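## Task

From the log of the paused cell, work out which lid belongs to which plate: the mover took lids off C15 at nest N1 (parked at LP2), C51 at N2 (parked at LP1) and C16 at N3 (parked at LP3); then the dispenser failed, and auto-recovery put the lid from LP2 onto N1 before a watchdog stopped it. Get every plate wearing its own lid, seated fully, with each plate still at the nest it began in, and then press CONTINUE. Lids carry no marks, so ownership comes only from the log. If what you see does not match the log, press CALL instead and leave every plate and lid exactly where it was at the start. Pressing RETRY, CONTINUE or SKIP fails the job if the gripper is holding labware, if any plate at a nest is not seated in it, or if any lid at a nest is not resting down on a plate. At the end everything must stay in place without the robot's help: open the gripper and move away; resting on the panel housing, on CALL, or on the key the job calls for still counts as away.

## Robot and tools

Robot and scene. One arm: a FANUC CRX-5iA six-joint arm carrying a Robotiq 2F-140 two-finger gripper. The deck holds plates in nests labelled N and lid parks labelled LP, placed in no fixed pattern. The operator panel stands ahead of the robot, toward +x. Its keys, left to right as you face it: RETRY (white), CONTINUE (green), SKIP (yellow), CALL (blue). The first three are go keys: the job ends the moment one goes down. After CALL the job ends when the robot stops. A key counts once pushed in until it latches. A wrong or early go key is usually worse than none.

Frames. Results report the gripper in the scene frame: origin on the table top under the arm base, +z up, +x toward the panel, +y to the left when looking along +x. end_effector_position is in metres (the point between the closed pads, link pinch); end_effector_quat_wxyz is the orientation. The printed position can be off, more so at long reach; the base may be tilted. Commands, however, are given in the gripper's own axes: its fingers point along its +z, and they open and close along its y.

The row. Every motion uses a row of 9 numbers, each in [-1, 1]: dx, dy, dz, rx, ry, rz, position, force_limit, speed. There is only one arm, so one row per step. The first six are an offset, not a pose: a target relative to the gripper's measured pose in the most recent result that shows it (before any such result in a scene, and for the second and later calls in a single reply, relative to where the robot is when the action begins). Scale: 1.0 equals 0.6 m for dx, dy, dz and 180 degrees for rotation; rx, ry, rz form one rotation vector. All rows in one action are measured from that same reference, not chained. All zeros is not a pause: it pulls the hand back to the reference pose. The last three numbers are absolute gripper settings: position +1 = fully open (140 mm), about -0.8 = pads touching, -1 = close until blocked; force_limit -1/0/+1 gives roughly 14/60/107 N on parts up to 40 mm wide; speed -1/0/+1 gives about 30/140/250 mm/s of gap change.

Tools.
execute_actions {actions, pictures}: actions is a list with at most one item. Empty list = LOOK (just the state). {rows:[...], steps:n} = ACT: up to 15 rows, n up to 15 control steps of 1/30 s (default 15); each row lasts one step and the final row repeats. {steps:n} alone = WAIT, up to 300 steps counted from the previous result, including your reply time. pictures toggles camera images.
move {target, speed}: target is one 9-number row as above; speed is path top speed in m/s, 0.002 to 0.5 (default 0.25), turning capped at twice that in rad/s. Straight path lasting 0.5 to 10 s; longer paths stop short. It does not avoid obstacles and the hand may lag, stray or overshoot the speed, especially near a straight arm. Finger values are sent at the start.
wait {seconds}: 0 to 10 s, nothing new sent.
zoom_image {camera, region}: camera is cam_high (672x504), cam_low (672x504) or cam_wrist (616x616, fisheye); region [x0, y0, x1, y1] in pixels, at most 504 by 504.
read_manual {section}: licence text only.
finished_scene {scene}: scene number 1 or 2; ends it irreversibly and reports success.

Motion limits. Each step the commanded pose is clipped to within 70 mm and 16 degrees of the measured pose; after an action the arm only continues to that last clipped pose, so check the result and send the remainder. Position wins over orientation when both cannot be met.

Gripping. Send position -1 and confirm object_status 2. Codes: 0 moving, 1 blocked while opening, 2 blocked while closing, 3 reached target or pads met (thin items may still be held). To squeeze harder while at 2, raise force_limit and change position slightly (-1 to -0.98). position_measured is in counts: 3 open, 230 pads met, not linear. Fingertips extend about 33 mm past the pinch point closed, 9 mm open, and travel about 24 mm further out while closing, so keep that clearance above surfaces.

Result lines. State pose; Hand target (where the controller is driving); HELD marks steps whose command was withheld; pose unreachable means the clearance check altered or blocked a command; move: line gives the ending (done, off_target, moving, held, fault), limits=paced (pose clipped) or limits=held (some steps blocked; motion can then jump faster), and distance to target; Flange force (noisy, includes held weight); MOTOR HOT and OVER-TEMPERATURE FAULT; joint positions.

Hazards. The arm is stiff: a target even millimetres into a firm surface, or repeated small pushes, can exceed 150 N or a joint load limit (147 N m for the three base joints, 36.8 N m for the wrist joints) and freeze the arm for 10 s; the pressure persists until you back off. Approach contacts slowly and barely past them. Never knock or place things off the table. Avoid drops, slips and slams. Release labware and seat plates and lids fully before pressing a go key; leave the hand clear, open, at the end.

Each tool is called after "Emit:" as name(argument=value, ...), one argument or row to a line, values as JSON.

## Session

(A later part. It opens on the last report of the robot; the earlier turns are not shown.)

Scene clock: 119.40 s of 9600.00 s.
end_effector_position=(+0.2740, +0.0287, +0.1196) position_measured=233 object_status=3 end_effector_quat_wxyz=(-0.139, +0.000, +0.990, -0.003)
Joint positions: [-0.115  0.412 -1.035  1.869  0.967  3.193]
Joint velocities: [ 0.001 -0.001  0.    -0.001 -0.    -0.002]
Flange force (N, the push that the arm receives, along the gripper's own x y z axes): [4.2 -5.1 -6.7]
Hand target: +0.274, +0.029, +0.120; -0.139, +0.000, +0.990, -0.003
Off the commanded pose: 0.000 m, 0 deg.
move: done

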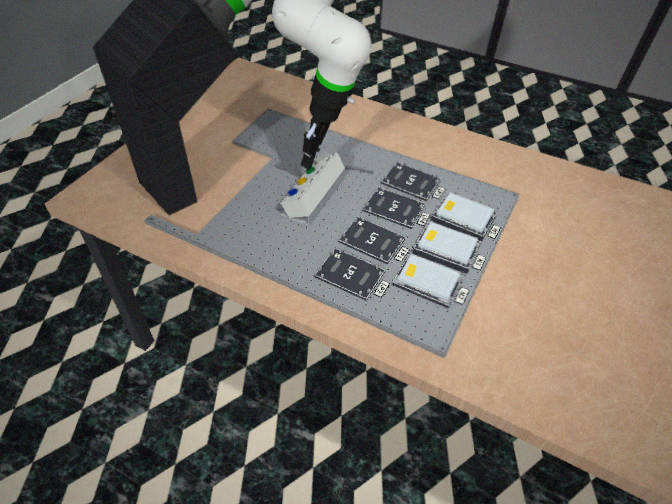

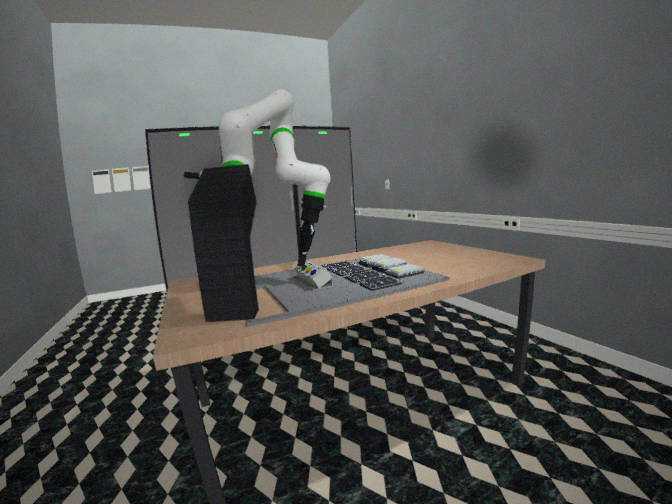

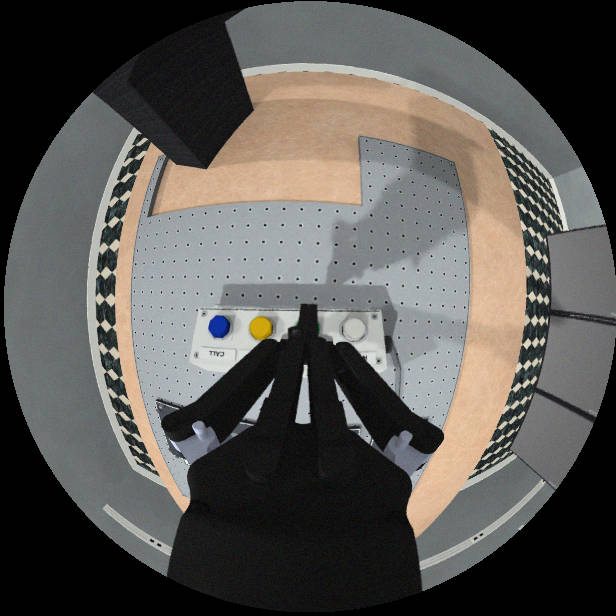

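Emit:
move(
  target=[-0.008,0,0.01,0,0,0,-1,0,0],
  speed=0.01,
)

Emit:
zoom_image(
  camera="cam_high",
  region=[260, 120, 380, 210],
)

Scene clock: 121.00 s of 9600.00 s.
end_effector_position=(+0.2760, +0.0287, +0.1148) position_measured=233 object_status=3 end_effector_quat_wxyz=(-0.139, +0.000, +0.990, -0.003)
Joint positions: [-0.095  0.421 -1.029  1.849  0.964  3.195]
Joint velocities: [ 0.     0.    -0.    -0.001 -0.001 -0.001]
Flange force (N, the push that the arm receives, along the gripper's own x y z axes): no reading
move: unfinished (the scene ended)
The task's run has ended: the event that ends the task has happened.

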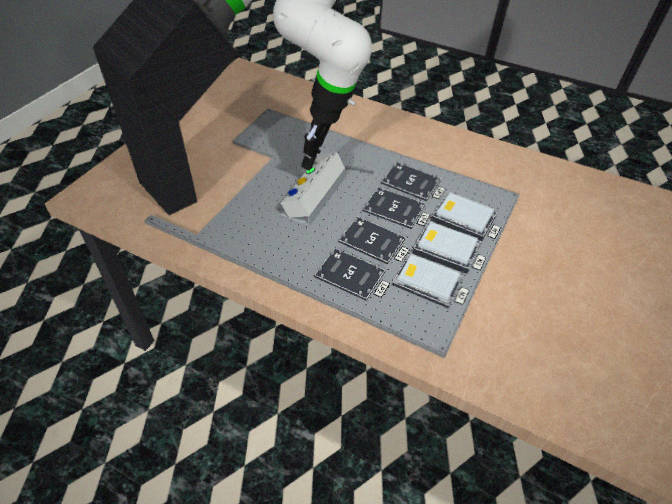

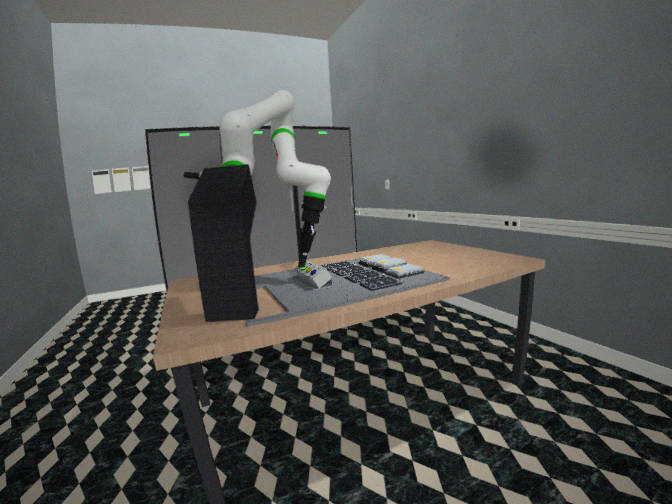

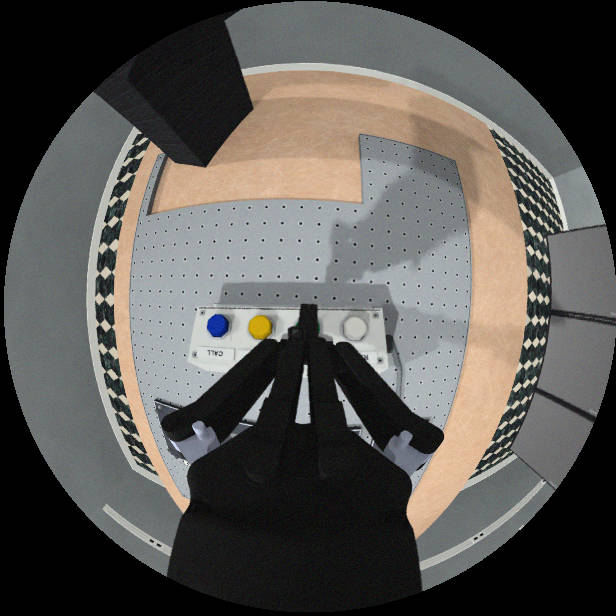

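Episode already finished.

Emit:
finished_scene(
  scene=2,
)

The scene is finished: the task was done.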